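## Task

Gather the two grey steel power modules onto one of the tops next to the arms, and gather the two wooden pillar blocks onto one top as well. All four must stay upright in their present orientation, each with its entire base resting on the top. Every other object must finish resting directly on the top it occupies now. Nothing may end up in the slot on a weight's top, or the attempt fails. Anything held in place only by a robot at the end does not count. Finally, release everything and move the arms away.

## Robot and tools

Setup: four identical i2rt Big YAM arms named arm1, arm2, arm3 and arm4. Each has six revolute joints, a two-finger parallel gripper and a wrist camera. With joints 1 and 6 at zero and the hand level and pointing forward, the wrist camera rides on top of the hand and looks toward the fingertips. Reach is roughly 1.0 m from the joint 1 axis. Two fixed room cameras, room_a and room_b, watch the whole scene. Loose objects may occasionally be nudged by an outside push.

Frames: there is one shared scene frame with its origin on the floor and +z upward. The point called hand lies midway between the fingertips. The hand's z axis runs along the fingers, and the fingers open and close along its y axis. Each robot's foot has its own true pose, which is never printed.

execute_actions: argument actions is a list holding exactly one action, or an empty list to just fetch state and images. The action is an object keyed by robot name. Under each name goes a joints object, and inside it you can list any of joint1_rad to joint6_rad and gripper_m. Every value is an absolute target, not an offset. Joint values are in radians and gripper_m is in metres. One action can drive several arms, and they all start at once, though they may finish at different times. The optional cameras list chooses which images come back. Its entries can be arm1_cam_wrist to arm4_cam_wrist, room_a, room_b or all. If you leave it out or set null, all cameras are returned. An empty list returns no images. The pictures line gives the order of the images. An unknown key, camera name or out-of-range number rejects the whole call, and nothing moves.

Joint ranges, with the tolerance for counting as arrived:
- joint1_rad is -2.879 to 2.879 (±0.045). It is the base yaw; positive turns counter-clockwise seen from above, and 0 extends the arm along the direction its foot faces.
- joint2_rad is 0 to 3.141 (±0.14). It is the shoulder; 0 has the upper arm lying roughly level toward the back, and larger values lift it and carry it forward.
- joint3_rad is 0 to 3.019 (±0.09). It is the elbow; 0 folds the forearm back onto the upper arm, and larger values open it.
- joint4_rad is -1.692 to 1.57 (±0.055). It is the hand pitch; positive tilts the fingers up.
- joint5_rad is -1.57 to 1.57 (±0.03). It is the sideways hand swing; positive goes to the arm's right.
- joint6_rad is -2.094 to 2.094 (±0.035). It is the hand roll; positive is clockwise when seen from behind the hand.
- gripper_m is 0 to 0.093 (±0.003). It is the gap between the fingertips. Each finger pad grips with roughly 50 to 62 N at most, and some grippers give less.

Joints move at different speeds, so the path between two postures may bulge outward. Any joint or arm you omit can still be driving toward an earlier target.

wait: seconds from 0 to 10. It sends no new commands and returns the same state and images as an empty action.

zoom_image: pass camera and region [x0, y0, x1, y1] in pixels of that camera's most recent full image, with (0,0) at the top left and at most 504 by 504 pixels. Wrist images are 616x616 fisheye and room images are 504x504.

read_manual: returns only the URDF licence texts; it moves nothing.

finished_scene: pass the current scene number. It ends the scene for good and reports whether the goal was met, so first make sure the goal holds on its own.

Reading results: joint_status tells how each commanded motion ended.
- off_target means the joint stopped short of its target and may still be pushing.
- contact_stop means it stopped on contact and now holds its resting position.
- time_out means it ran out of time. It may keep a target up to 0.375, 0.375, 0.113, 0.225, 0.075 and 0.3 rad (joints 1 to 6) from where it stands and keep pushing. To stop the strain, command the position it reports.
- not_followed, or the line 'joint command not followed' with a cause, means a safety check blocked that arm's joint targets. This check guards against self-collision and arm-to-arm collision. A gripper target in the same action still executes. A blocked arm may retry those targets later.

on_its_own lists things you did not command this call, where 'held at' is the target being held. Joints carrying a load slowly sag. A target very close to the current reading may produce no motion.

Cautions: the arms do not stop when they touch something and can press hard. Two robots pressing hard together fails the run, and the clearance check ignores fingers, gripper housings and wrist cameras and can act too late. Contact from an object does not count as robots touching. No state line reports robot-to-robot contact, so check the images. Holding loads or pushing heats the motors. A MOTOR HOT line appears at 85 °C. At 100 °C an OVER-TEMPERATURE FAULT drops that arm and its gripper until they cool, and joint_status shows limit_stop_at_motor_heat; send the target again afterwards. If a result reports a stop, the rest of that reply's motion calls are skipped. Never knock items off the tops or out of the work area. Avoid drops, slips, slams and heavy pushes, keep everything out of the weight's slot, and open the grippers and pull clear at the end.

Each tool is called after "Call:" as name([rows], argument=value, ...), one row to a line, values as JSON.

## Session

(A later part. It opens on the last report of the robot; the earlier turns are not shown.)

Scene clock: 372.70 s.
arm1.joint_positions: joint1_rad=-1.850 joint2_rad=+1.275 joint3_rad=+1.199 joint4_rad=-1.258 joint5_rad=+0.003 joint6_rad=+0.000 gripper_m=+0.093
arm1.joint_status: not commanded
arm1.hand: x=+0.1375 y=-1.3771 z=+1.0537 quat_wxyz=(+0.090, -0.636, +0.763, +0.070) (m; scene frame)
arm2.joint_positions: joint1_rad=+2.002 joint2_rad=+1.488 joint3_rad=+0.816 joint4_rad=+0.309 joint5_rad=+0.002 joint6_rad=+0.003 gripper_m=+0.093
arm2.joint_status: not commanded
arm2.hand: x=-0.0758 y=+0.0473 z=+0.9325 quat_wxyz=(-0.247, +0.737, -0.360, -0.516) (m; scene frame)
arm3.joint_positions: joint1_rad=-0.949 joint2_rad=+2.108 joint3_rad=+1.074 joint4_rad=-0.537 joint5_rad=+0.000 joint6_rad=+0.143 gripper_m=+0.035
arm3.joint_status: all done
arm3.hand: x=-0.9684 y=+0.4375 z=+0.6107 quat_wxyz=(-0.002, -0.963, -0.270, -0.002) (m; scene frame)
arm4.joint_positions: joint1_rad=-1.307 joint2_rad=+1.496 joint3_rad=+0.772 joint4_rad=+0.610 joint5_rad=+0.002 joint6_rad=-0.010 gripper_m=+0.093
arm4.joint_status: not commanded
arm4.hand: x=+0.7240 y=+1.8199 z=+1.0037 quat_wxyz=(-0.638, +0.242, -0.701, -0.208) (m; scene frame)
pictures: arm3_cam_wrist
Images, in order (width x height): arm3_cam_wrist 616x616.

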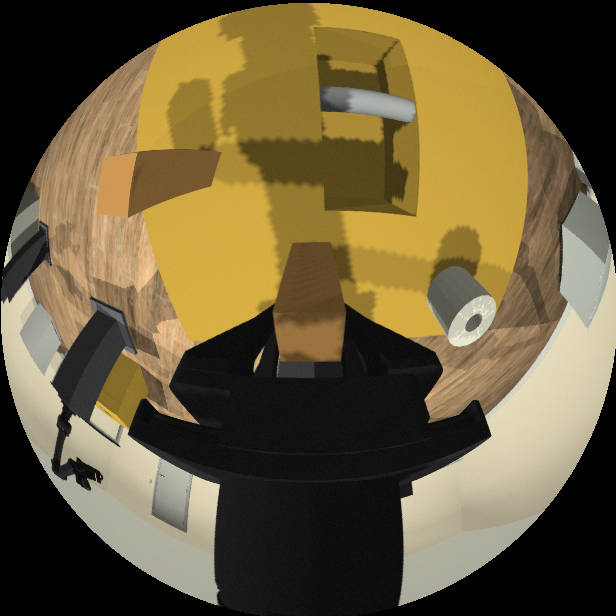

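Stalled: contact.

Call:
execute_actions([
  {"arm3":{"joints":{"gripper_m":0.093}}},
], cameras=[])

Call:
execute_actions([
  {"arm3":{"joints":{"joint2_rad":1.6,"joint4_rad":-1.04}}},
])

Scene clock: 379.73 s.
arm1.joint_positions: joint1_rad=-1.850 joint2_rad=+1.275 joint3_rad=+1.199 joint4_rad=-1.258 joint5_rad=+0.003 joint6_rad=+0.000 gripper_m=+0.093
arm1.joint_status: not commanded
arm1.hand: x=+0.1375 y=-1.3771 z=+1.0537 quat_wxyz=(+0.090, -0.636, +0.763, +0.070) (m; scene frame)
arm2.joint_positions: joint1_rad=+2.002 joint2_rad=+1.488 joint3_rad=+0.816 joint4_rad=+0.309 joint5_rad=+0.002 joint6_rad=+0.003 gripper_m=+0.093
arm2.joint_status: not commanded
arm2.hand: x=-0.0758 y=+0.0473 z=+0.9325 quat_wxyz=(-0.247, +0.737, -0.360, -0.516) (m; scene frame)
arm3.joint_positions: joint1_rad=-0.949 joint2_rad=+2.109 joint3_rad=+1.074 joint4_rad=-0.537 joint5_rad=+0.000 joint6_rad=+0.143 gripper_m=+0.093
arm3.joint_status: all done
arm3.hand: x=-0.9683 y=+0.4376 z=+0.6106 quat_wxyz=(-0.002, -0.963, -0.270, -0.002) (m; scene frame)
arm4.joint_positions: joint1_rad=-1.307 joint2_rad=+1.496 joint3_rad=+0.772 joint4_rad=+0.610 joint5_rad=+0.002 joint6_rad=-0.010 gripper_m=+0.093
arm4.joint_status: not commanded
arm4.hand: x=+0.7240 y=+1.8199 z=+1.0037 quat_wxyz=(-0.638, +0.242, -0.701, -0.208) (m; scene frame)
pictures: none
No camera images: the call's "cameras" was empty. Leave "cameras" out to get every camera's image.

Scene clock: 381.10 s.
arm1.joint_positions: joint1_rad=-1.850 joint2_rad=+1.275 joint3_rad=+1.199 joint4_rad=-1.258 joint5_rad=+0.003 joint6_rad=+0.000 gripper_m=+0.093
arm1.joint_status: not commanded
arm1.hand: x=+0.1375 y=-1.3771 z=+1.0537 quat_wxyz=(+0.090, -0.636, +0.763, +0.070) (m; scene frame)
arm2.joint_positions: joint1_rad=+2.002 joint2_rad=+1.488 joint3_rad=+0.816 joint4_rad=+0.309 joint5_rad=+0.002 joint6_rad=+0.003 gripper_m=+0.093
arm2.joint_status: not commanded
arm2.hand: x=-0.0758 y=+0.0473 z=+0.9325 quat_wxyz=(-0.247, +0.737, -0.360, -0.516) (m; scene frame)
arm3.joint_positions: joint1_rad=-0.949 joint2_rad=+1.593 joint3_rad=+1.074 joint4_rad=-1.024 joint5_rad=+0.000 joint6_rad=+0.143 gripper_m=+0.093
arm3.joint_status: all done
arm3.hand: x=-0.9446 y=+0.4589 z=+0.8365 quat_wxyz=(-0.008, -0.963, -0.270, +0.011) (m; scene frame)
arm4.joint_positions: joint1_rad=-1.307 joint2_rad=+1.496 joint3_rad=+0.772 joint4_rad=+0.610 joint5_rad=+0.002 joint6_rad=-0.010 gripper_m=+0.093
arm4.joint_status: not commanded
arm4.hand: x=+0.7240 y=+1.8199 z=+1.0037 quat_wxyz=(-0.638, +0.242, -0.701, -0.208) (m; scene frame)
pictures: arm1_cam_wrist, arm2_cam_wrist, arm3_cam_wrist, arm4_cam_wrist, room_a, room_b
Images, in order (width x height): arm1_cam_wrist 616x616, arm2_cam_wrist 616x616, arm3_cam_wrist 616x616, arm4_cam_wrist 616x616, room_a 504x504, room_b 504x504.

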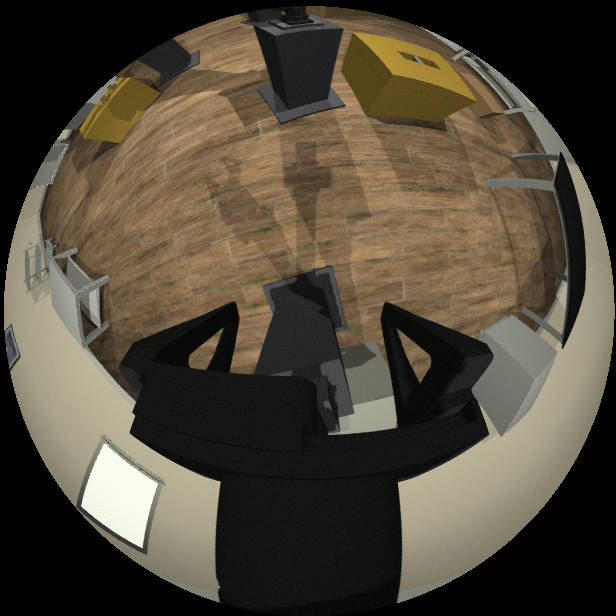

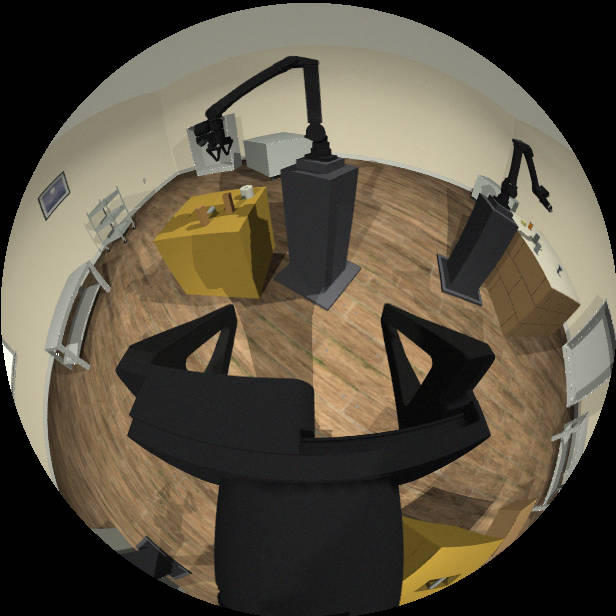

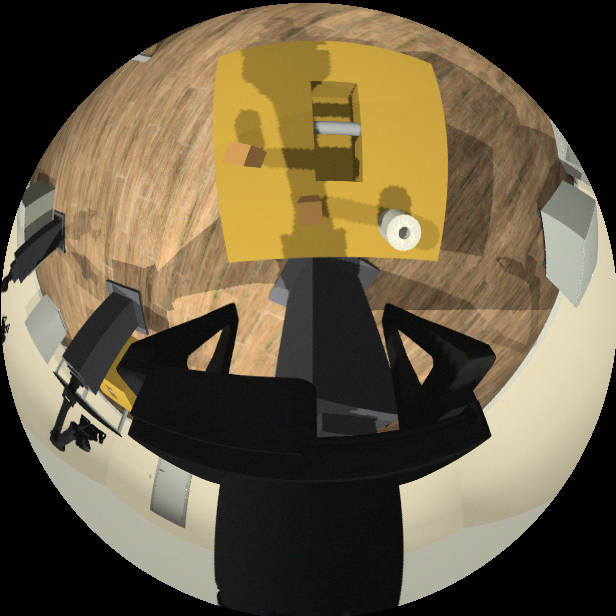

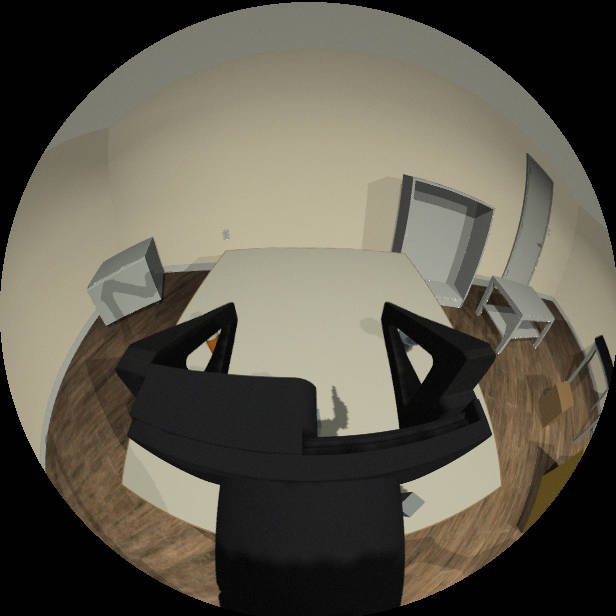

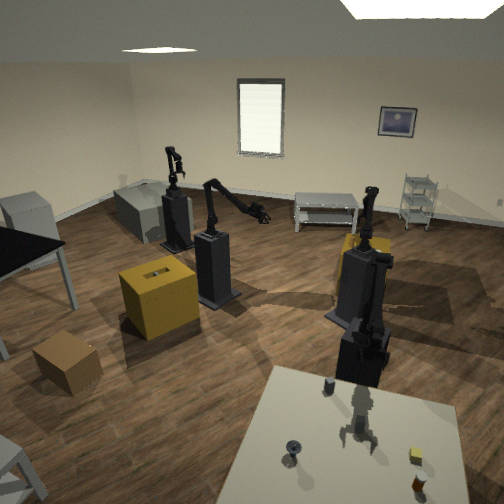

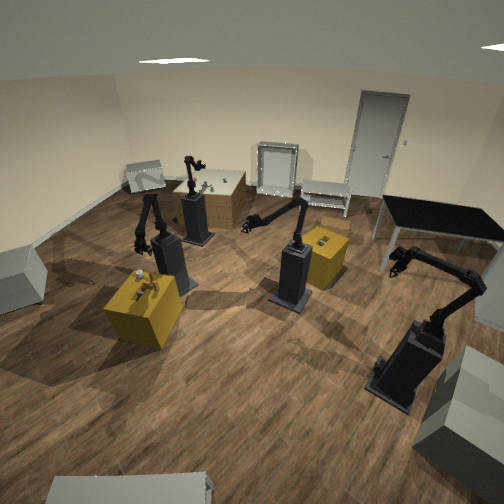

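Call:
finished_scene(scene=2)

The scene is finished: the task was done.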